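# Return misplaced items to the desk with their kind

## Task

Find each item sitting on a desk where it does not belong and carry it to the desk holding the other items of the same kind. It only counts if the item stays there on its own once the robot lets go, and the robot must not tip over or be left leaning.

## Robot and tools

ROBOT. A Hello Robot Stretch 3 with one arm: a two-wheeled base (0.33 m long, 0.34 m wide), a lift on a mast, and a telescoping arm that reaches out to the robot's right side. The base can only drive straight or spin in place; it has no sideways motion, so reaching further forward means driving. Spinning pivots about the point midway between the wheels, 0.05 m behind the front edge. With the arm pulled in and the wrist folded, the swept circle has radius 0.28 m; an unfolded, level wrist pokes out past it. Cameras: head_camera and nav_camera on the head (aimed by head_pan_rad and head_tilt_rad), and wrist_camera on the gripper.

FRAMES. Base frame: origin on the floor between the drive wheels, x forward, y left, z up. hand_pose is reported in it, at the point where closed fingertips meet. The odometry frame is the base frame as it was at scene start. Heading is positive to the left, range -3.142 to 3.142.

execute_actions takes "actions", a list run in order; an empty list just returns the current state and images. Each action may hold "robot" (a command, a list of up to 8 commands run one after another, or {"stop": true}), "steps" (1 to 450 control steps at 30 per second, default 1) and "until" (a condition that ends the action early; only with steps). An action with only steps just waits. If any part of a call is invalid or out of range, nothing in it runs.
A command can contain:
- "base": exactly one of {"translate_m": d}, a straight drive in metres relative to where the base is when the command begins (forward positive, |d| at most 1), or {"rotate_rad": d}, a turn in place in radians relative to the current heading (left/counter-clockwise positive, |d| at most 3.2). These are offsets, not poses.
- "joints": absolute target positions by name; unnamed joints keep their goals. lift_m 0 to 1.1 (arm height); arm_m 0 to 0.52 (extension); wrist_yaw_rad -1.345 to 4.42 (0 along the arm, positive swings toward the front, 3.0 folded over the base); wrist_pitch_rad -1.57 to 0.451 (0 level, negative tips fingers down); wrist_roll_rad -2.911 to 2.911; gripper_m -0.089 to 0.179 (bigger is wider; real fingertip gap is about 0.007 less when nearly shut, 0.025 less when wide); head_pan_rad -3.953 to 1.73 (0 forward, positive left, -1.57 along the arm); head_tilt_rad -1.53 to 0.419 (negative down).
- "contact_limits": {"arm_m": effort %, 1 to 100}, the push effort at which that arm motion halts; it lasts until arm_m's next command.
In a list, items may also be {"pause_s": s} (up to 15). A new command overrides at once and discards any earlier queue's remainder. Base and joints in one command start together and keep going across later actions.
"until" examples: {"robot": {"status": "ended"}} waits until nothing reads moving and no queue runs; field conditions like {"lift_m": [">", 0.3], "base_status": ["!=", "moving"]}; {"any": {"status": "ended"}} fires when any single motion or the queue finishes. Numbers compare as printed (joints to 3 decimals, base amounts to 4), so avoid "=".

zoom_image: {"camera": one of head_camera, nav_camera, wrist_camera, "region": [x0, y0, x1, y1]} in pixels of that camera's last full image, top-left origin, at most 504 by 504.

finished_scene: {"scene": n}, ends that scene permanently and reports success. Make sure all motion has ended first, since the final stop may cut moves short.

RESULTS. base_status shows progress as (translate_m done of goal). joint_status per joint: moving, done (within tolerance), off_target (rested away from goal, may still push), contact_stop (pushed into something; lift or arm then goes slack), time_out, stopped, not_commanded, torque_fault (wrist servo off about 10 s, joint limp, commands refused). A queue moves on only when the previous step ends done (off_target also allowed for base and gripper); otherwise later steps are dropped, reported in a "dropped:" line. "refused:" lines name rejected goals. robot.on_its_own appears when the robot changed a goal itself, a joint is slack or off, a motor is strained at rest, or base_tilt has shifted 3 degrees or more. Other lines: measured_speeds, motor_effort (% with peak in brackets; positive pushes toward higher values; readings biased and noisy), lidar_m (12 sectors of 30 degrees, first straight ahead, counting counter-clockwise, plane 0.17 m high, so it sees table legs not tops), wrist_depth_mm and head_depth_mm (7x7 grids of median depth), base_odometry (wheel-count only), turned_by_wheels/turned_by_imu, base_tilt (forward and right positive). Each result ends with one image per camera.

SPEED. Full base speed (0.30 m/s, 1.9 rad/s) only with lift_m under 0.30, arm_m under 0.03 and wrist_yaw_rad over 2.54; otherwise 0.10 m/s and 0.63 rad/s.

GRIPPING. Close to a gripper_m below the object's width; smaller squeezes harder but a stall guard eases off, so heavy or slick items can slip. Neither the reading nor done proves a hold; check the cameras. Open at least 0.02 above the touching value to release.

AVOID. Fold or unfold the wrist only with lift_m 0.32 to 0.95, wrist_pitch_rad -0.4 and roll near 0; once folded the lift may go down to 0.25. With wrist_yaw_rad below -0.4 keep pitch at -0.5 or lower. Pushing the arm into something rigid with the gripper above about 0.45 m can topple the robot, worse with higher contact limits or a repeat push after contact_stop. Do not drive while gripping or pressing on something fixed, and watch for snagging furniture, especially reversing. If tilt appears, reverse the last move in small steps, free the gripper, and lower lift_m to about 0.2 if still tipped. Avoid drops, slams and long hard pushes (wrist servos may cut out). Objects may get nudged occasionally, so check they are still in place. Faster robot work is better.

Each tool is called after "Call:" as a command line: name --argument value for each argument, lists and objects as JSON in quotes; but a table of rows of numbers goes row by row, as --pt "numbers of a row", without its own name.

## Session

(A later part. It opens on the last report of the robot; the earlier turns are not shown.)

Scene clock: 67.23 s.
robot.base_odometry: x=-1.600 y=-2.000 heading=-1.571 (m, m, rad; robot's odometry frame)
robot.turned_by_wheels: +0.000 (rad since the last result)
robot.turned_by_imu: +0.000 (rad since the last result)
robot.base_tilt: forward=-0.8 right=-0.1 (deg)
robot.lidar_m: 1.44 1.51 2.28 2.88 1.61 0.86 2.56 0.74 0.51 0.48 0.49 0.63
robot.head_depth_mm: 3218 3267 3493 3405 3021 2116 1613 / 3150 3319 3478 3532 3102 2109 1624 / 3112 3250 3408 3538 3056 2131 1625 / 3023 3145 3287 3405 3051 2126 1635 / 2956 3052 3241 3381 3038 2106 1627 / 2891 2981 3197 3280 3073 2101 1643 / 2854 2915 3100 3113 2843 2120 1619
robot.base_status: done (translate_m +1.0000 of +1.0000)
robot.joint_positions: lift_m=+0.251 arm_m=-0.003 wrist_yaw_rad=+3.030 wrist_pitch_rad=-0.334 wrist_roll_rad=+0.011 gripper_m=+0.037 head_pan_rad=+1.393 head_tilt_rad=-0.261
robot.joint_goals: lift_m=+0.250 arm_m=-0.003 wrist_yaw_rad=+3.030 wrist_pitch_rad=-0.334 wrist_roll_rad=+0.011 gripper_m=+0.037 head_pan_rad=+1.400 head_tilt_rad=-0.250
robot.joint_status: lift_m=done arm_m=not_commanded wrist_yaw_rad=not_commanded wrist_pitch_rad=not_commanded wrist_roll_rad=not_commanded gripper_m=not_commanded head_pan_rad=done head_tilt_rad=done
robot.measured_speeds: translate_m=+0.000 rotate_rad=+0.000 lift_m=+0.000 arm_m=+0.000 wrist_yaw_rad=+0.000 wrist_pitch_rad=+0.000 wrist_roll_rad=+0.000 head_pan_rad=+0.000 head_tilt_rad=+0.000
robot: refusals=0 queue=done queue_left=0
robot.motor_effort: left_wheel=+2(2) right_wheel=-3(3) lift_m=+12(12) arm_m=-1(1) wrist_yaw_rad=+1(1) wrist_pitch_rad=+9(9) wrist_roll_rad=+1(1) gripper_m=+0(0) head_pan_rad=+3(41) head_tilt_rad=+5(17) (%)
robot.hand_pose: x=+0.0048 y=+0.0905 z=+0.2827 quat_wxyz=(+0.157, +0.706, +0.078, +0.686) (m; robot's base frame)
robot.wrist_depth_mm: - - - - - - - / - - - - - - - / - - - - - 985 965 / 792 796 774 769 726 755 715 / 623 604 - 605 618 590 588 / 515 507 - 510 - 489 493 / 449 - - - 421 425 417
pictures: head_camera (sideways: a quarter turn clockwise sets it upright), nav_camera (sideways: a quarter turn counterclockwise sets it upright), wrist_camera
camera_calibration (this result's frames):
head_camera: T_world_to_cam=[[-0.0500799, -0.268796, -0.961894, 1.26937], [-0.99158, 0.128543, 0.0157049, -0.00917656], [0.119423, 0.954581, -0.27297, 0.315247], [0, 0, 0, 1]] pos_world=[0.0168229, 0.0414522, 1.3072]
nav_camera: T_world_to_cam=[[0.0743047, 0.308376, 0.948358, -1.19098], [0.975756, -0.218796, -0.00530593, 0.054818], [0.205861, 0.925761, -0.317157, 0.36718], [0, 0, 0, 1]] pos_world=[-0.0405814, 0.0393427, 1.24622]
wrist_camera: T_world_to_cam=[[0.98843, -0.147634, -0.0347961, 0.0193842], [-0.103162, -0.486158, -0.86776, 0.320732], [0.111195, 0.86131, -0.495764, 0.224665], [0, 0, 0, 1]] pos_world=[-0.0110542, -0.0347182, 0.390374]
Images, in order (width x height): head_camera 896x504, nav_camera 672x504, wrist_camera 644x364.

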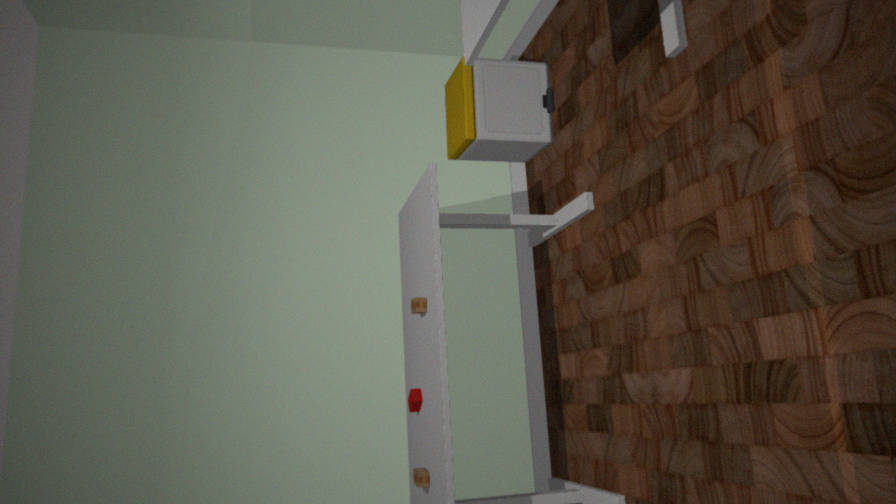

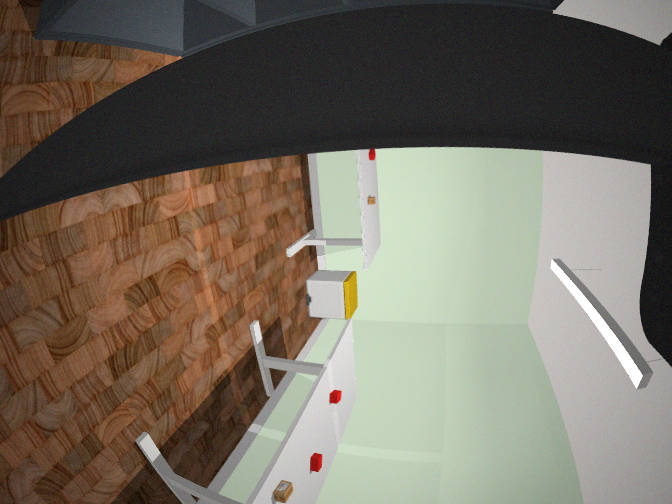

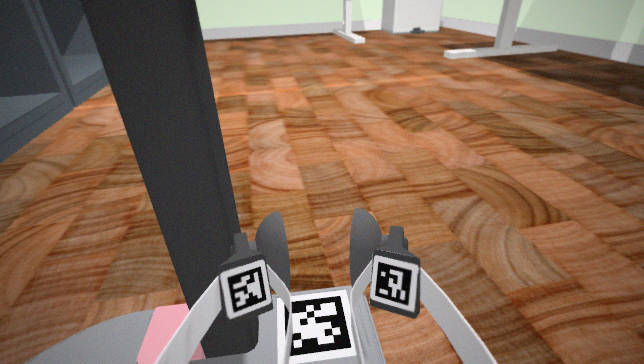

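Call:
execute_actions --actions '[{"robot":[{"base":{"translate_m":0.5}},{"base":{"rotate_rad":1.571},"joints":{"head_pan_rad":-1.57,"head_tilt_rad":-0.7}},{"base":{"translate_m":0.8}},{"joints":{"lift_m":0.9,"wrist_pitch_rad":-0.4}},{"joints":{"wrist_yaw_rad":0.0,"gripper_m":0.12}},{"joints":{"wrist_pitch_rad":0.0}}],"steps":450,"until":{"robot":{"status":"ended"}}}]'

Scene clock: 90.93 s.
robot.base_odometry: x=-0.800 y=-2.500 heading=+0.000 (m, m, rad; robot's odometry frame)
robot.turned_by_wheels: +1.571 (rad since the last result)
robot.turned_by_imu: +1.591 (rad since the last result)
robot.base_tilt: forward=-0.7 right=-0.1 (deg)
robot.lidar_m: 2.10 2.00 1.41 1.30 1.29 1.31 1.24 1.26 1.39 0.87 1.33 1.33
robot.head_depth_mm: 1121 1260 1417 901 793 1387 1261 / 1122 1253 1186 904 794 1387 1226 / 1114 1251 1189 853 777 1382 1249 / 1112 1242 1201 912 778 1402 - / 1108 1238 1198 910 780 1402 1227 / 1105 1233 1210 917 781 1402 1209 / 1099 1231 1220 924 786 1398 1207
robot.base_status: done (translate_m +0.8000 of +0.8000)
robot.joint_positions: lift_m=+0.773 arm_m=-0.003 wrist_yaw_rad=+3.030 wrist_pitch_rad=-0.413 wrist_roll_rad=+0.011 gripper_m=+0.037 head_pan_rad=-1.563 head_tilt_rad=-0.692
robot.joint_goals: lift_m=+0.900 arm_m=-0.003 wrist_yaw_rad=+3.030 wrist_pitch_rad=-0.400 wrist_roll_rad=+0.011 gripper_m=+0.037 head_pan_rad=-1.570 head_tilt_rad=-0.700
robot.joint_status: lift_m=moving arm_m=not_commanded wrist_yaw_rad=not_commanded wrist_pitch_rad=moving wrist_roll_rad=not_commanded gripper_m=not_commanded head_pan_rad=done head_tilt_rad=done
robot.measured_speeds: translate_m=+0.000 rotate_rad=+0.000 lift_m=+0.110 arm_m=+0.000 wrist_yaw_rad=+0.000 wrist_pitch_rad=+0.000 wrist_roll_rad=+0.000 head_pan_rad=+0.000 head_tilt_rad=+0.000
robot: refusals=0 queue=running queue_left=2
robot.motor_effort: left_wheel=-2(10) right_wheel=+1(13) lift_m=+38(42) arm_m=-1(1) wrist_yaw_rad=+1(0) wrist_pitch_rad=+8(10) wrist_roll_rad=+1(1) gripper_m=+0(0) head_pan_rad=-4(43) head_tilt_rad=-3(26) (%)
robot.hand_pose: x=+0.0037 y=+0.0813 z=+0.7866 quat_wxyz=(+0.184, +0.702, +0.106, +0.679) (m; robot's base frame)
robot.wrist_depth_mm: - - - - - - - / - - - - - - - / - - - - - - - / - - - - - - - / - - - - - - - / - - - - - - - / 952 967 - 924 959 942 928
pictures: head_camera (sideways: a quarter turn clockwise sets it upright), nav_camera (sideways: a quarter turn counterclockwise sets it upright), wrist_camera
camera_calibration (this result's frames):
head_camera: T_world_to_cam=[[-0.00337481, 0.650238, -0.759723, 1.00539], [0.998344, 0.0458135, 0.0347764, -0.0461297], [0.0574185, -0.758348, -0.649316, 0.805324], [0, 0, 0, 1]] pos_world=[0.00320587, -0.0409145, 1.28833]
nav_camera: T_world_to_cam=[[-0.0131955, -0.684003, 0.72936, -0.904858], [-0.999369, 0.0330876, 0.0129495, 0.0431019], [-0.0329902, -0.728728, -0.684008, 0.845951], [0, 0, 0, 1]] pos_world=[0.0590428, -0.00388316, 1.23805]
wrist_camera: T_world_to_cam=[[0.988126, -0.15033, -0.031749, 0.0343841], [-0.110681, -0.553125, -0.825713, 0.725837], [0.106568, 0.819423, -0.563196, 0.538971], [0, 0, 0, 1]] pos_world=[-0.0110766, -0.0349976, 0.903971]
Images, in order (width x height): head_camera 896x504, nav_camera 672x504, wrist_camera 644x364.

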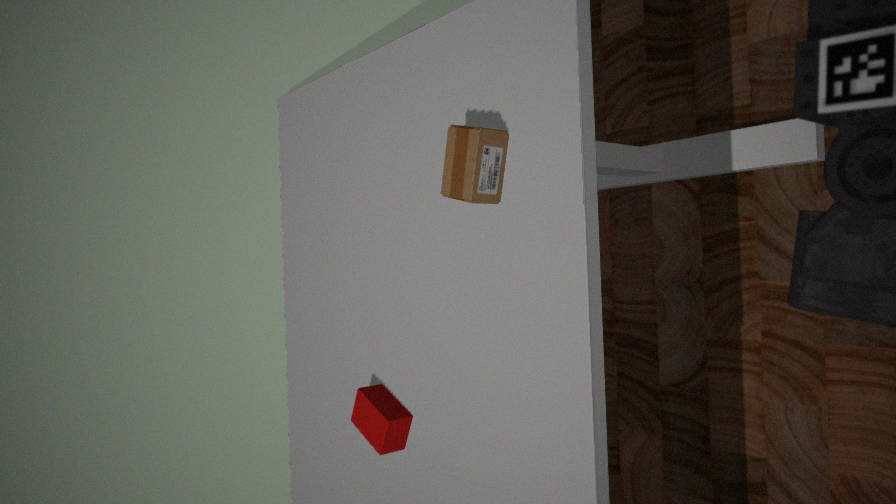

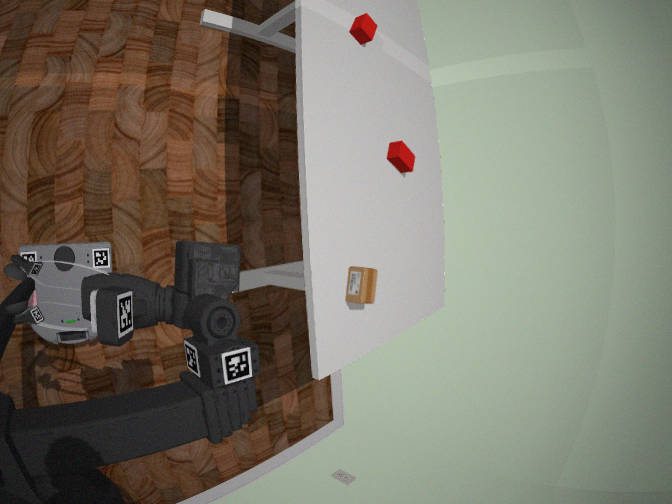

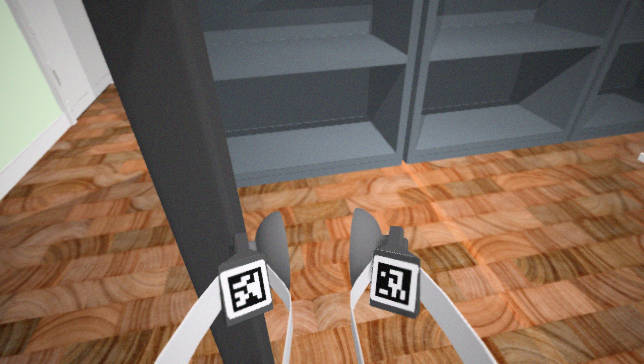

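Call:
execute_actions --actions '[{"steps":300,"until":{"robot":{"status":"ended"}}}]'

Scene clock: 96.10 s.
robot.base_odometry: x=-0.800 y=-2.500 heading=+0.000 (m, m, rad; robot's odometry frame)
robot.turned_by_wheels: +0.000 (rad since the last result)
robot.turned_by_imu: +0.000 (rad since the last result)
robot.base_tilt: forward=-0.7 right=-0.1 (deg)
robot.lidar_m: 2.10 2.00 1.41 1.30 1.29 1.32 1.24 1.27 1.39 0.87 1.34 1.33
robot.head_depth_mm: 1121 1257 1411 901 768 - - / 1121 1252 1184 935 1163 - - / 1113 1253 1191 850 - - - / 1110 1249 1192 911 778 1379 1204 / 1107 1243 1202 930 781 1403 1204 / 1100 1233 1218 919 778 1407 1194 / 1108 1226 1215 916 785 1408 1210
robot.base_status: done (translate_m +0.8000 of +0.8000)
robot.joint_positions: lift_m=+0.899 arm_m=-0.003 wrist_yaw_rad=+0.004 wrist_pitch_rad=-0.022 wrist_roll_rad=+0.011 gripper_m=+0.120 head_pan_rad=-1.563 head_tilt_rad=-0.692
robot.joint_goals: lift_m=+0.900 arm_m=-0.003 wrist_yaw_rad=+0.000 wrist_pitch_rad=+0.000 wrist_roll_rad=+0.011 gripper_m=+0.120 head_pan_rad=-1.570 head_tilt_rad=-0.700
robot.joint_status: lift_m=done arm_m=not_commanded wrist_yaw_rad=done wrist_pitch_rad=done wrist_roll_rad=not_commanded gripper_m=done head_pan_rad=done head_tilt_rad=done
robot.measured_speeds: translate_m=+0.000 rotate_rad=+0.000 lift_m=+0.000 arm_m=+0.000 wrist_yaw_rad=+0.000 wrist_pitch_rad=+0.000 wrist_roll_rad=+0.000 head_pan_rad=+0.000 head_tilt_rad=+0.000
robot: refusals=0 queue=done queue_left=0
robot.motor_effort: left_wheel=-2(1) right_wheel=+1(1) lift_m=+38(36) arm_m=-1(1) wrist_yaw_rad=-3(4) wrist_pitch_rad=+12(10) wrist_roll_rad=+1(1) gripper_m=+0(81) head_pan_rad=-4(4) head_tilt_rad=-3(3) (%)
robot.hand_pose: x=-0.0206 y=-0.3980 z=+1.0083 quat_wxyz=(+0.704, +0.009, -0.711, -0.007) (m; robot's base frame)
robot.wrist_depth_mm: 924 962 962 985 - - - / 943 997 - - - - - / 989 - - - - - - / - - - - - - - / - - 958 931 - - - / 726 755 688 677 656 - - / 555 510 527 482 485 525 -
pictures: head_camera (sideways: a quarter turn clockwise sets it upright), nav_camera (sideways: a quarter turn counterclockwise sets it upright), wrist_camera
camera_calibration (this result's frames):
head_camera: T_world_to_cam=[[-0.00337505, 0.650238, -0.759723, 1.00539], [0.998344, 0.0458138, 0.0347764, -0.0461297], [0.0574188, -0.758348, -0.649316, 0.805324], [0, 0, 0, 1]] pos_world=[0.00320588, -0.0409145, 1.28833]
nav_camera: T_world_to_cam=[[-0.0131952, -0.684003, 0.729359, -0.904857], [-0.999369, 0.0330872, 0.0129495, 0.0431019], [-0.03299, -0.728728, -0.684008, 0.845951], [0, 0, 0, 1]] pos_world=[0.0590428, -0.00388314, 1.23805]
wrist_camera: T_world_to_cam=[[-0.998798, 0.0207413, -0.0444014, 0.0333858], [0.0477172, 0.205103, -0.977576, 1.0992], [-0.0111694, -0.978521, -0.205847, -0.0190981], [0, 0, 0, 1]] pos_world=[-0.0193184, -0.24483, 1.0721]
Images, in order (width x height): head_camera 896x504, nav_camera 672x504, wrist_camera 644x364.

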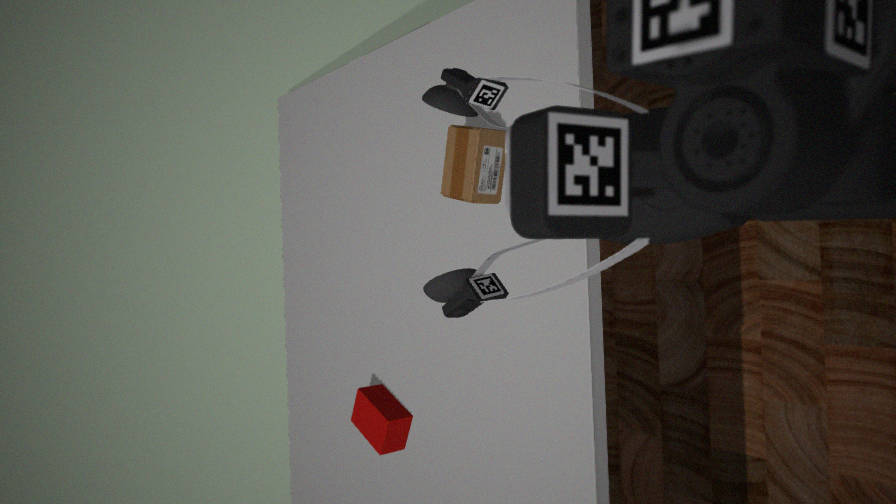

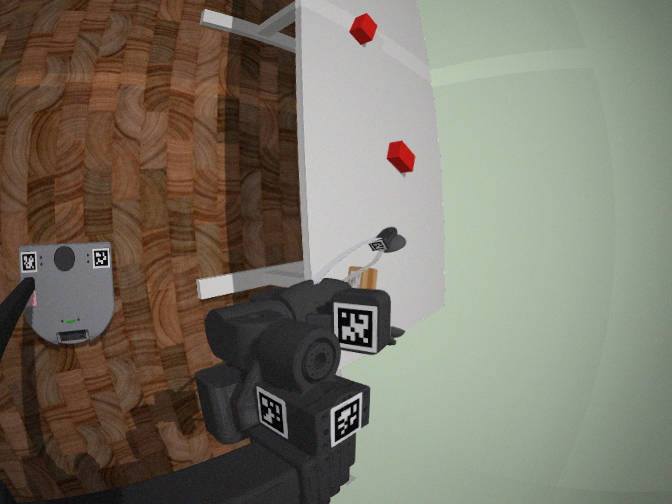

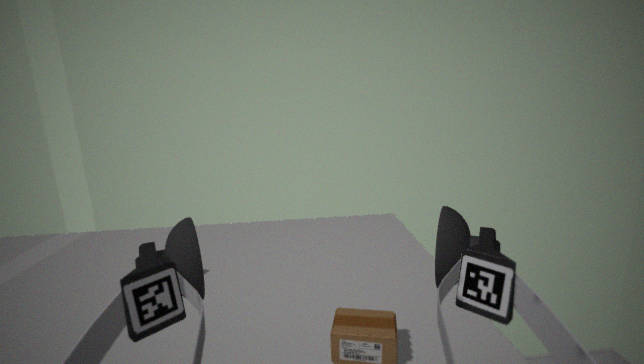

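Call:
execute_actions --actions '[{"robot":[{"base":{"translate_m":-0.04},"joints":{"lift_m":0.63,"gripper_m":0.17}},{"joints":{"arm_m":0.15}}],"steps":450,"until":{"robot":{"status":"ended"}}}]'

Scene clock: 104.73 s.
robot.base_odometry: x=-0.840 y=-2.500 heading=+0.000 (m, m, rad; robot's odometry frame)
robot.turned_by_wheels: +0.000 (rad since the last result)
robot.turned_by_imu: -0.010 (rad since the last result)
robot.base_tilt: forward=-0.7 right=-0.1 (deg)
robot.lidar_m: 2.14 2.03 1.43 1.28 1.29 1.28 1.20 1.22 1.39 0.87 1.33 1.37
robot.head_depth_mm: 1132 1266 1448 1609 793 1418 1211 / 1127 1262 1363 901 796 1492 1147 / 1123 1263 1189 873 771 - 1171 / 1118 1242 1201 909 775 1402 1195 / 1107 1245 1199 913 780 1403 1198 / 1107 1242 1210 916 781 1404 1203 / 1101 1236 1210 919 787 1397 1202
robot.base_status: done (translate_m -0.0400 of -0.0400)
robot.joint_positions: lift_m=+0.631 arm_m=+0.150 wrist_yaw_rad=+0.002 wrist_pitch_rad=+0.005 wrist_roll_rad=+0.012 gripper_m=+0.170 head_pan_rad=-1.563 head_tilt_rad=-0.693
robot.joint_goals: lift_m=+0.630 arm_m=+0.150 wrist_yaw_rad=+0.000 wrist_pitch_rad=+0.000 wrist_roll_rad=+0.012 gripper_m=+0.170 head_pan_rad=-1.570 head_tilt_rad=-0.700
robot.joint_status: lift_m=done arm_m=done wrist_yaw_rad=done wrist_pitch_rad=done wrist_roll_rad=not_commanded gripper_m=done head_pan_rad=done head_tilt_rad=done
robot.measured_speeds: translate_m=+0.000 rotate_rad=+0.000 lift_m=+0.000 arm_m=+0.000 wrist_yaw_rad=+0.000 wrist_pitch_rad=+0.000 wrist_roll_rad=+0.000 head_pan_rad=+0.000 head_tilt_rad=+0.000
robot: refusals=0 queue=done queue_left=0
robot.motor_effort: left_wheel=+0(5) right_wheel=+0(13) lift_m=+11(37) arm_m=+4(14) wrist_yaw_rad=-2(25) wrist_pitch_rad=-3(12) wrist_roll_rad=+0(8) gripper_m=-1(83) head_pan_rad=-4(4) head_tilt_rad=-2(3) (%)
robot.hand_pose: x=-0.0210 y=-0.5509 z=+0.7466 quat_wxyz=(+0.703, -0.001, -0.711, +0.002) (m; robot's base frame)
robot.wrist_depth_mm: 819 817 832 844 869 899 922 / 820 839 888 874 925 904 951 / 862 870 893 896 939 949 969 / 440 504 464 244 398 944 - / 271 277 251 243 237 241 224 / 195 177 174 170 166 163 163 / - 134 132 135 137 140 144
pictures: head_camera (sideways: a quarter turn clockwise sets it upright), nav_camera (sideways: a quarter turn counterclockwise sets it upright), wrist_camera
camera_calibration (this result's frames):
head_camera: T_world_to_cam=[[-0.00328507, 0.651246, -0.75886, 1.00427], [0.998352, 0.0456177, 0.0348268, -0.0461953], [0.0572983, -0.757495, -0.650322, 0.806633], [0, 0, 0, 1]] pos_world=[0.0031996, -0.0408961, 1.28828]
nav_camera: T_world_to_cam=[[-0.0132906, -0.684968, 0.728452, -0.903674], [-0.999363, 0.0332201, 0.0130037, 0.0430313], [-0.0331064, -0.727815, -0.684974, 0.847208], [0, 0, 0, 1]] pos_world=[0.0590416, -0.00380639, 1.23804]
wrist_camera: T_world_to_cam=[[-0.998698, 0.0211378, -0.0464328, 0.026264], [0.0494621, 0.178129, -0.982763, 0.863885], [-0.0125024, -0.98378, -0.178943, -0.245664], [0, 0, 0, 1]] pos_world=[-0.0195712, -0.396117, 0.806254]
Images, in order (width x height): head_camera 896x504, nav_camera 672x504, wrist_camera 644x364.

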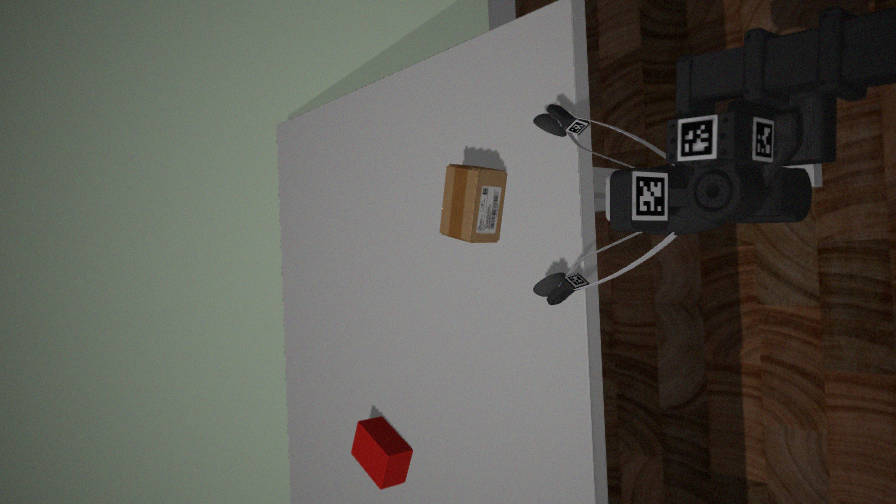

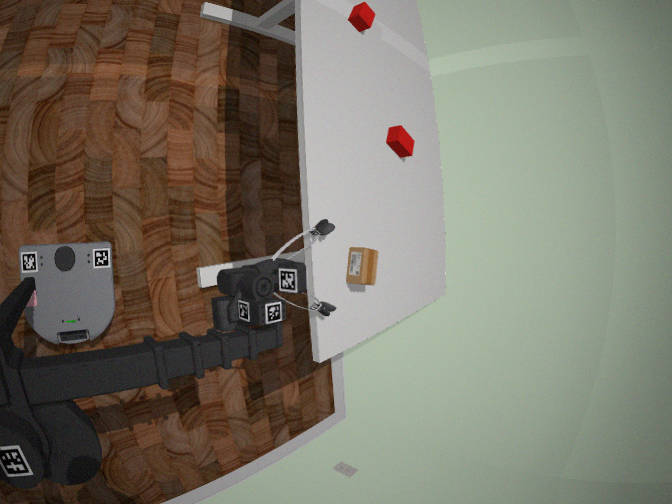

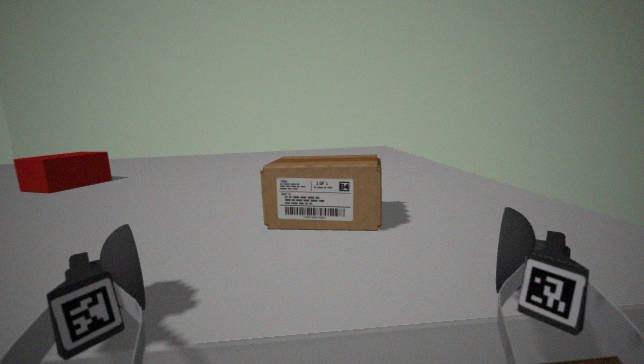

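Call:
execute_actions --actions '[{"robot":[{"joints":{"lift_m":0.64,"arm_m":0.27}},{"joints":{"gripper_m":0.03}},{"joints":{"lift_m":0.75}},{"joints":{"arm_m":0.0}}],"steps":450,"until":{"robot":{"status":"ended"}}}]'

Scene clock: 117.07 s.
robot.base_odometry: x=-0.840 y=-2.500 heading=+0.000 (m, m, rad; robot's odometry frame)
robot.turned_by_wheels: +0.000 (rad since the last result)
robot.turned_by_imu: +0.000 (rad since the last result)
robot.base_tilt: forward=-0.8 right=-0.1 (deg)
robot.lidar_m: 2.14 2.02 1.42 1.28 1.29 1.28 1.20 1.22 1.39 0.86 1.33 1.37
robot.head_depth_mm: 1129 1269 1438 1600 790 1390 1239 / 1128 1262 1345 902 782 1391 1249 / 1115 1259 1185 900 530 1418 - / 1114 1255 1194 908 649 1406 1185 / 1109 1247 1195 913 774 1403 1203 / 1107 1241 1211 914 780 1404 1199 / 1098 1229 1209 921 782 1405 1207
robot.base_status: done (translate_m -0.0400 of -0.0400)
robot.joint_positions: lift_m=+0.749 arm_m=+0.000 wrist_yaw_rad=+0.002 wrist_pitch_rad=-0.027 wrist_roll_rad=+0.012 gripper_m=+0.043 head_pan_rad=-1.563 head_tilt_rad=-0.693
robot.joint_goals: lift_m=+0.750 arm_m=+0.000 wrist_yaw_rad=+0.000 wrist_pitch_rad=+0.000 wrist_roll_rad=+0.012 gripper_m=+0.042 head_pan_rad=-1.570 head_tilt_rad=-0.700
robot.joint_status: lift_m=done arm_m=done wrist_yaw_rad=done wrist_pitch_rad=done wrist_roll_rad=not_commanded gripper_m=done head_pan_rad=done head_tilt_rad=done
robot.measured_speeds: translate_m=+0.000 rotate_rad=+0.000 lift_m=+0.000 arm_m=+0.000 wrist_yaw_rad=+0.000 wrist_pitch_rad=+0.000 wrist_roll_rad=+0.000 head_pan_rad=+0.000 head_tilt_rad=+0.000
robot: refusals=0 queue=done queue_left=0
robot.on_its_own: gripper_m is held at +0.042, not at your +0.030, by its stall guard, which is not easing now
robot.motor_effort: left_wheel=-1(1) right_wheel=+0(0) lift_m=+38(40) arm_m=-3(6) wrist_yaw_rad=-1(1) wrist_pitch_rad=+15(15) wrist_roll_rad=+0(0) gripper_m=-21(98) head_pan_rad=-4(3) head_tilt_rad=-2(2) (%)
robot.hand_pose: x=-0.0210 y=-0.4007 z=+0.8569 quat_wxyz=(+0.703, +0.010, -0.711, -0.009) (m; robot's base frame)
robot.wrist_depth_mm: 930 953 962 987 - - - / 962 951 993 - - - - / 954 - - - - - - / - 970 945 890 - - - / 580 568 131 126 122 - - / 403 399 134 129 125 383 - / 307 299 299 302 315 - -
pictures: head_camera (sideways: a quarter turn clockwise sets it upright), nav_camera (sideways: a quarter turn counterclockwise sets it upright), wrist_camera
camera_calibration (this result's frames):
head_camera: T_world_to_cam=[[-0.00328437, 0.651246, -0.75886, 1.00427], [0.998352, 0.0456166, 0.0348268, -0.0461953], [0.0572975, -0.757495, -0.650322, 0.806633], [0, 0, 0, 1]] pos_world=[0.00319956, -0.0408961, 1.28828]
nav_camera: T_world_to_cam=[[-0.0132913, -0.684968, 0.728452, -0.903674], [-0.999363, 0.0332212, 0.0130037, 0.0430313], [-0.0331072, -0.727815, -0.684974, 0.847208], [0, 0, 0, 1]] pos_world=[0.0590416, -0.00380645, 1.23804]
wrist_camera: T_world_to_cam=[[-0.998696, 0.0227792, -0.0456795, 0.0281843], [0.0494501, 0.209868, -0.976479, 0.952884], [-0.0126567, -0.977464, -0.21072, -0.0484115], [0, 0, 0, 1]] pos_world=[-0.0195853, -0.247942, 0.921557]
Images, in order (width x height): head_camera 896x504, nav_camera 672x504, wrist_camera 644x364.

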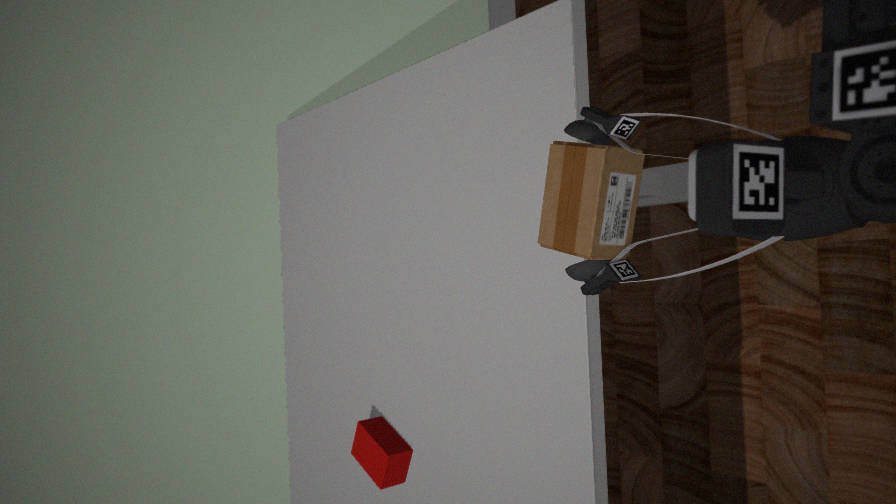

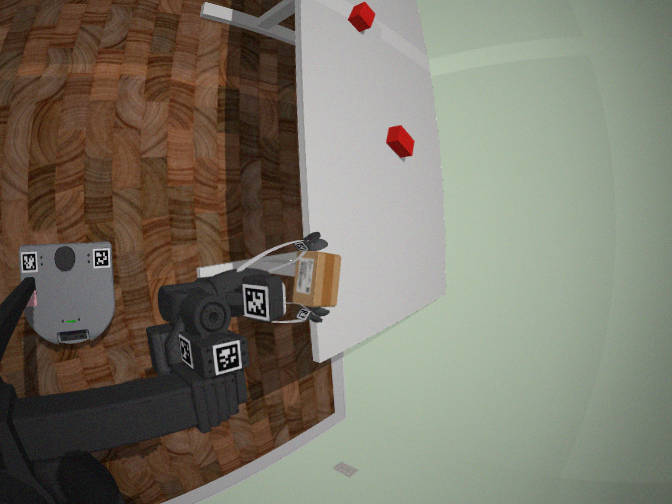

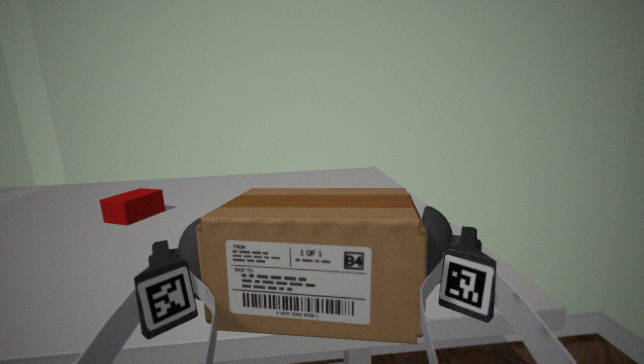

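Call:
execute_actions --actions '[{"robot":[{"base":{"rotate_rad":0.53}},{"base":{"translate_m":1.0}},{"base":{"translate_m":0.9}},{"base":{"rotate_rad":1.041}}],"steps":450,"until":{"robot":{"status":"ended"}}},{"steps":450,"until":{"robot":{"status":"ended"}}}]'

Scene clock: 158.13 s.
robot.base_odometry: x=+0.799 y=-1.540 heading=+1.571 (m, m, rad; robot's odometry frame)
robot.turned_by_wheels: +1.571 (rad since the last result)
robot.turned_by_imu: +1.598 (rad since the last result)
robot.base_tilt: forward=-0.7 right=-0.1 (deg)
robot.lidar_m: 0.44 0.45 1.07 1.96 2.97 1.79 1.85 1.13 0.91 0.86 0.44 0.95
robot.head_depth_mm: 719 809 917 901 706 608 545 / 717 804 914 903 749 611 549 / 715 801 911 904 531 641 - / 714 797 909 912 610 603 524 / 711 797 906 909 737 602 531 / 708 793 902 912 739 616 531 / 707 788 902 950 740 620 531
robot.base_status: done (rotate_rad +1.0409 of +1.0410)
robot.joint_positions: lift_m=+0.749 arm_m=+0.000 wrist_yaw_rad=+0.002 wrist_pitch_rad=-0.027 wrist_roll_rad=+0.012 gripper_m=+0.043 head_pan_rad=-1.563 head_tilt_rad=-0.693
robot.joint_goals: lift_m=+0.750 arm_m=+0.000 wrist_yaw_rad=+0.000 wrist_pitch_rad=+0.000 wrist_roll_rad=+0.012 gripper_m=+0.042 head_pan_rad=-1.570 head_tilt_rad=-0.700
robot.joint_status: lift_m=done arm_m=done wrist_yaw_rad=done wrist_pitch_rad=done wrist_roll_rad=not_commanded gripper_m=done head_pan_rad=done head_tilt_rad=done
robot.measured_speeds: translate_m=+0.000 rotate_rad=+0.000 lift_m=+0.000 arm_m=+0.000 wrist_yaw_rad=+0.000 wrist_pitch_rad=+0.000 wrist_roll_rad=+0.000 head_pan_rad=+0.000 head_tilt_rad=+0.000
robot: refusals=0 queue=done queue_left=0
robot.on_its_own: gripper_m is held at +0.042, not at your +0.030, by its stall guard, which is not easing now
robot.motor_effort: left_wheel=-1(6) right_wheel=+1(8) lift_m=+38(39) arm_m=-3(4) wrist_yaw_rad=-1(1) wrist_pitch_rad=+15(15) wrist_roll_rad=+0(0) gripper_m=-21(21) head_pan_rad=-4(4) head_tilt_rad=-2(2) (%)
robot.hand_pose: x=-0.0210 y=-0.4007 z=+0.8569 quat_wxyz=(+0.703, +0.010, -0.711, -0.009) (m; robot's base frame)
robot.wrist_depth_mm: 535 545 549 557 569 586 603 / 559 560 571 591 599 602 620 / 572 584 597 603 614 637 641 / 580 600 604 610 633 645 656 / 606 564 132 126 122 498 484 / 398 402 134 129 125 295 275 / 309 289 215 266 265 277 256
pictures: head_camera (sideways: a quarter turn clockwise sets it upright), nav_camera (sideways: a quarter turn counterclockwise sets it upright), wrist_camera
camera_calibration (this result's frames):
head_camera: T_world_to_cam=[[-0.00328406, 0.651246, -0.75886, 1.00427], [0.998352, 0.0456162, 0.0348268, -0.0461953], [0.0572971, -0.757495, -0.650322, 0.806633], [0, 0, 0, 1]] pos_world=[0.00319954, -0.0408961, 1.28828]
nav_camera: T_world_to_cam=[[-0.0132917, -0.684968, 0.728452, -0.903674], [-0.999363, 0.0332217, 0.0130037, 0.0430313], [-0.0331075, -0.727815, -0.684974, 0.847208], [0, 0, 0, 1]] pos_world=[0.0590416, -0.00380648, 1.23804]
wrist_camera: T_world_to_cam=[[-0.998696, 0.0227793, -0.0456819, 0.0281865], [0.0494525, 0.209868, -0.976478, 0.952885], [-0.0126563, -0.977464, -0.210721, -0.0484147], [0, 0, 0, 1]] pos_world=[-0.0195855, -0.247945, 0.921557]
Images, in order (width x height): head_camera 896x504, nav_camera 672x504, wrist_camera 644x364.

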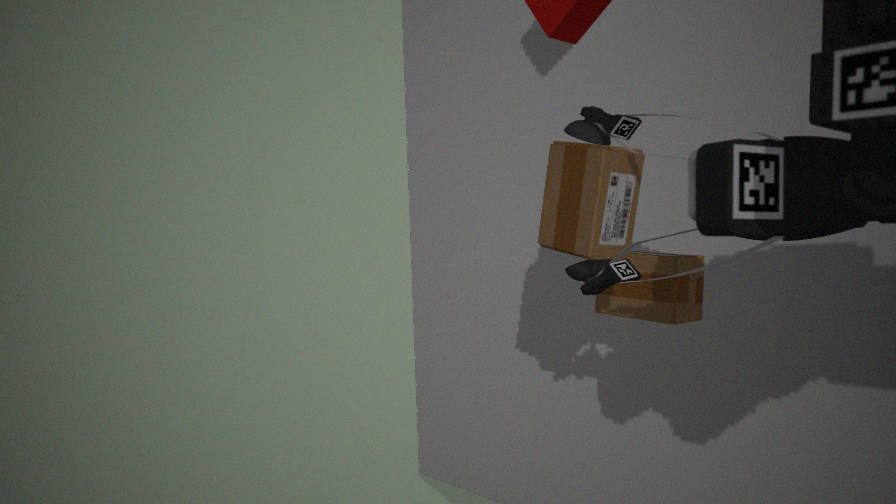

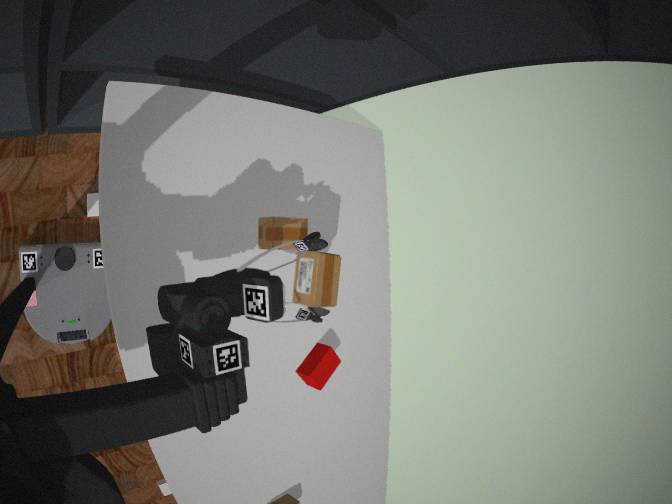

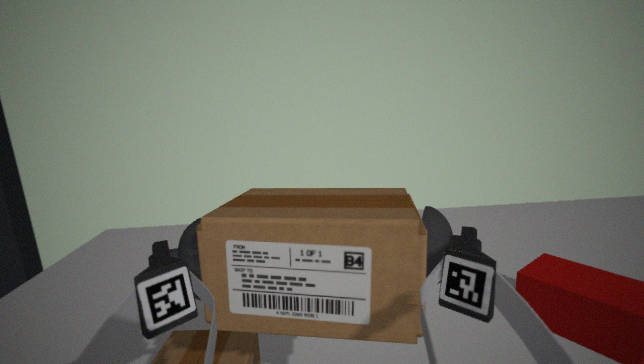

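Call:
execute_actions --actions '[{"robot":[{"base":{"translate_m":0.22}},{"joints":{"lift_m":0.65}},{"joints":{"gripper_m":0.12}},{"joints":{"lift_m":0.8}},{"base":{"translate_m":-0.45}}],"steps":450,"until":{"robot":{"status":"ended"}}}]'

Scene clock: 167.30 s.
robot.base_odometry: x=+0.799 y=-1.320 heading=+1.571 (m, m, rad; robot's odometry frame)
robot.turned_by_wheels: +0.000 (rad since the last result)
robot.turned_by_imu: -0.546 (rad since the last result)
robot.base_tilt: forward=-0.8 right=-0.2 (deg)
robot.lidar_m: 0.81 0.31 0.31 1.00 1.04 2.98 2.42 1.92 1.25 0.89 0.40 0.85
robot.head_depth_mm: 1031 1184 1178 897 725 609 525 / 955 1082 1164 899 728 610 527 / 890 1005 1106 904 731 585 - / 837 936 1050 906 731 587 528 / 791 878 987 910 738 602 528 / 745 822 916 912 738 589 531 / 706 774 859 905 738 619 531
robot.base_status: off_target (translate_m +0.2199 of +0.2200)
robot.joint_positions: lift_m=+0.654 arm_m=+0.000 wrist_yaw_rad=+0.000 wrist_pitch_rad=+0.008 wrist_roll_rad=+0.011 gripper_m=+0.043 head_pan_rad=-1.564 head_tilt_rad=-0.694
robot.joint_goals: lift_m=+0.654 arm_m=+0.000 wrist_yaw_rad=+0.000 wrist_pitch_rad=+0.000 wrist_roll_rad=+0.011 gripper_m=+0.042 head_pan_rad=-1.570 head_tilt_rad=-0.700
robot.joint_status: lift_m=contact_stop arm_m=done wrist_yaw_rad=done wrist_pitch_rad=done wrist_roll_rad=not_commanded gripper_m=done head_pan_rad=done head_tilt_rad=done
robot.measured_speeds: translate_m=+0.000 rotate_rad=+0.000 lift_m=-0.001 arm_m=+0.000 wrist_yaw_rad=+0.000 wrist_pitch_rad=+0.072 wrist_roll_rad=+0.000 head_pan_rad=+0.000 head_tilt_rad=+0.000
robot: refusals=0 queue=dropped queue_left=0
robot.on_its_own: gripper_m is held at +0.042, not at your +0.030, by its stall guard, which is not easing now; lift_m is slack since a contact_stop, until your next command for it
robot.motor_effort: left_wheel=+10(27) right_wheel=+28(84) lift_m=+19(37) arm_m=-2(3) wrist_yaw_rad=+0(8) wrist_pitch_rad=-7(16) wrist_roll_rad=+1(0) gripper_m=-20(21) head_pan_rad=-3(4) head_tilt_rad=-2(2) (%)
robot.hand_pose: x=-0.0214 y=-0.4015 z=+0.7704 quat_wxyz=(+0.703, -0.002, -0.711, +0.003) (m; robot's base frame)
robot.wrist_depth_mm: 487 554 637 751 888 - - / 507 559 640 762 930 - - / 497 567 667 794 968 - - / 499 544 606 367 462 511 458 / 353 341 132 126 122 297 287 / 218 232 134 129 125 220 206 / 176 165 161 152 151 158 159
pictures: head_camera (sideways: a quarter turn clockwise sets it upright), nav_camera (sideways: a quarter turn counterclockwise sets it upright), wrist_camera
dropped: robot: command 1 of its queue: lift_m: contact_stop
camera_calibration (this result's frames):
head_camera: T_world_to_cam=[[-0.00261033, 0.652165, -0.758072, 1.00323], [0.998399, 0.0445319, 0.0348727, -0.0462553], [0.0565012, -0.756768, -0.651238, 0.807829], [0, 0, 0, 1]] pos_world=[0.00315674, -0.0408765, 1.28823]
nav_camera: T_world_to_cam=[[-0.0140008, -0.685834, 0.727623, -0.90259], [-0.999328, 0.034249, 0.0130531, 0.0429669], [-0.0338726, -0.726952, -0.685853, 0.848356], [0, 0, 0, 1]] pos_world=[0.059037, -0.00378455, 1.23803]
wrist_camera: T_world_to_cam=[[-0.998704, 0.022717, -0.0455409, 0.0237191], [0.0488264, 0.175322, -0.9833, 0.859893], [-0.0143533, -0.984249, -0.176204, -0.0967891], [0, 0, 0, 1]] pos_world=[-0.0196864, -0.246562, 0.829558]
Images, in order (width x height): head_camera 896x504, nav_camera 672x504, wrist_camera 644x364.

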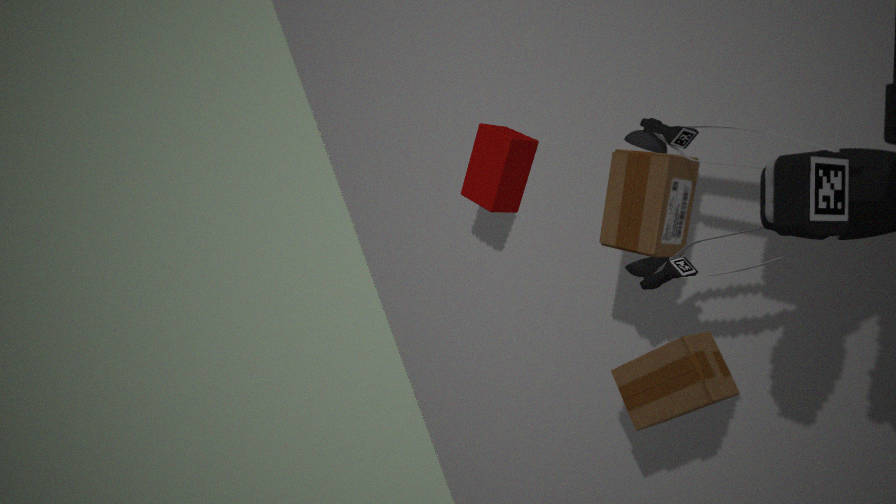

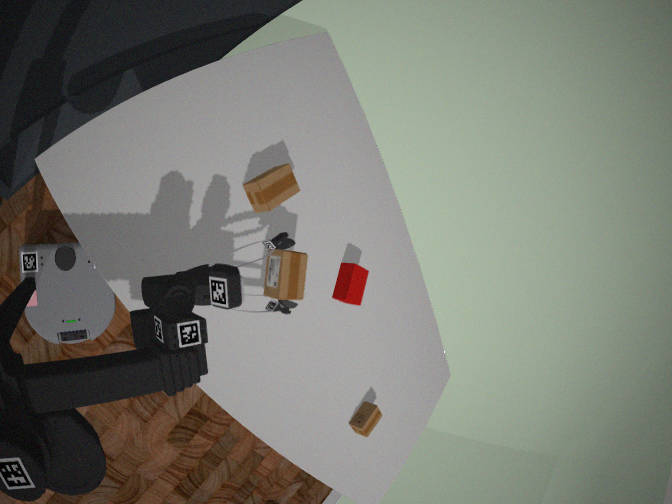

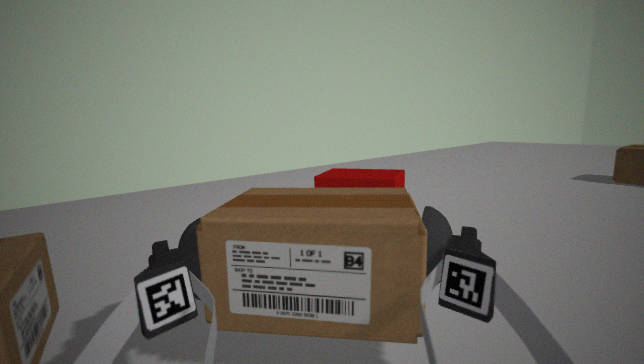

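Call:
execute_actions --actions '[{"robot":[{"joints":{"gripper_m":0.17}},{"joints":{"lift_m":0.8},"base":{"translate_m":-0.08}}],"steps":450,"until":{"robot":{"status":"ended"}}}]'

Scene clock: 175.40 s.
robot.base_odometry: x=+0.799 y=-1.400 heading=+1.571 (m, m, rad; robot's odometry frame)
robot.turned_by_wheels: +0.000 (rad since the last result)
robot.turned_by_imu: +0.001 (rad since the last result)
robot.base_tilt: forward=-0.8 right=-0.1 (deg)
robot.lidar_m: 0.88 0.37 0.38 1.02 1.09 2.92 2.36 1.85 1.20 0.94 0.47 0.45
robot.head_depth_mm: 1081 1252 1175 897 725 610 - / 1009 1152 1177 901 730 624 - / 943 1066 1139 903 730 - - / 883 989 1096 907 731 587 528 / 836 925 1041 910 713 600 528 / 786 872 967 913 736 615 529 / 745 821 909 915 738 591 532
robot.base_status: done (translate_m -0.0800 of -0.0800)
robot.joint_positions: lift_m=+0.799 arm_m=+0.000 wrist_yaw_rad=+0.000 wrist_pitch_rad=-0.016 wrist_roll_rad=+0.011 gripper_m=+0.170 head_pan_rad=-1.564 head_tilt_rad=-0.694
robot.joint_goals: lift_m=+0.800 arm_m=+0.000 wrist_yaw_rad=+0.000 wrist_pitch_rad=+0.000 wrist_roll_rad=+0.011 gripper_m=+0.170 head_pan_rad=-1.570 head_tilt_rad=-0.700
robot.joint_status: lift_m=done arm_m=done wrist_yaw_rad=done wrist_pitch_rad=done wrist_roll_rad=not_commanded gripper_m=done head_pan_rad=done head_tilt_rad=done
robot.measured_speeds: translate_m=+0.000 rotate_rad=+0.000 lift_m=+0.000 arm_m=+0.000 wrist_yaw_rad=+0.000 wrist_pitch_rad=+0.000 wrist_roll_rad=+0.000 head_pan_rad=+0.000 head_tilt_rad=+0.000
robot: refusals=0 queue=done queue_left=0
robot.motor_effort: left_wheel=+1(11) right_wheel=-2(28) lift_m=+38(36) arm_m=-2(2) wrist_yaw_rad=+0(0) wrist_pitch_rad=+9(9) wrist_roll_rad=+1(1) gripper_m=+0(83) head_pan_rad=-3(3) head_tilt_rad=-2(2) (%)
robot.hand_pose: x=-0.0214 y=-0.4009 z=+0.9097 quat_wxyz=(+0.703, +0.006, -0.711, -0.006) (m; robot's base frame)
robot.wrist_depth_mm: 517 585 661 778 966 - - / 528 598 687 827 - - - / 537 597 707 844 - - - / 543 612 725 853 - - - / 559 621 699 688 674 696 652 / 523 501 487 421 468 453 436 / - 380 378 373 374 362 348
pictures: head_camera (sideways: a quarter turn clockwise sets it upright), nav_camera (sideways: a quarter turn counterclockwise sets it upright), wrist_camera
camera_calibration (this result's frames):
head_camera: T_world_to_cam=[[-0.00260971, 0.652166, -0.758072, 1.00323], [0.998399, 0.044531, 0.0348727, -0.0462554], [0.0565005, -0.756767, -0.651238, 0.807829], [0, 0, 0, 1]] pos_world=[0.0031567, -0.0408765, 1.28823]
nav_camera: T_world_to_cam=[[-0.0140015, -0.685834, 0.727623, -0.902589], [-0.999328, 0.03425, 0.0130531, 0.0429668], [-0.0338733, -0.726951, -0.685853, 0.848356], [0, 0, 0, 1]] pos_world=[0.059037, -0.00378457, 1.23803]
wrist_camera: T_world_to_cam=[[-0.99871, 0.0238172, -0.0448544, 0.0298691], [0.0487084, 0.199197, -0.978748, 1.00227], [-0.0143762, -0.97967, -0.2001, -0.0480506], [0, 0, 0, 1]] pos_world=[-0.0196793, -0.247435, 0.972697]
Images, in order (width x height): head_camera 896x504, nav_camera 672x504, wrist_camera 644x364.

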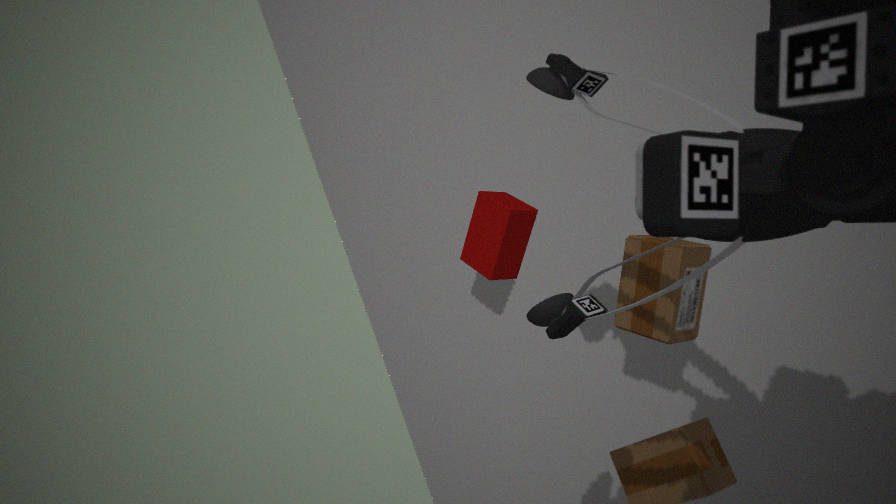

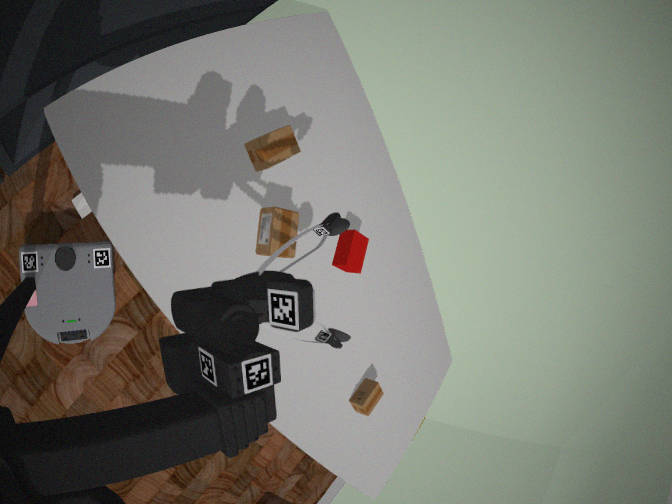

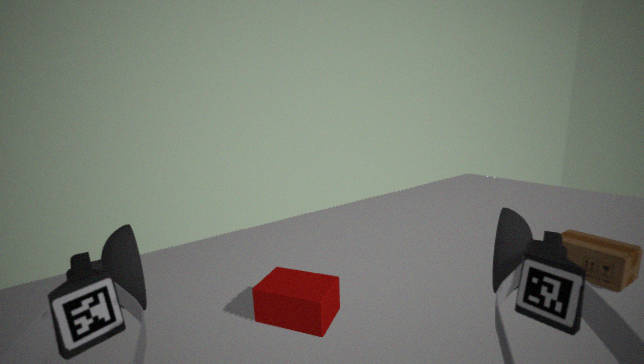

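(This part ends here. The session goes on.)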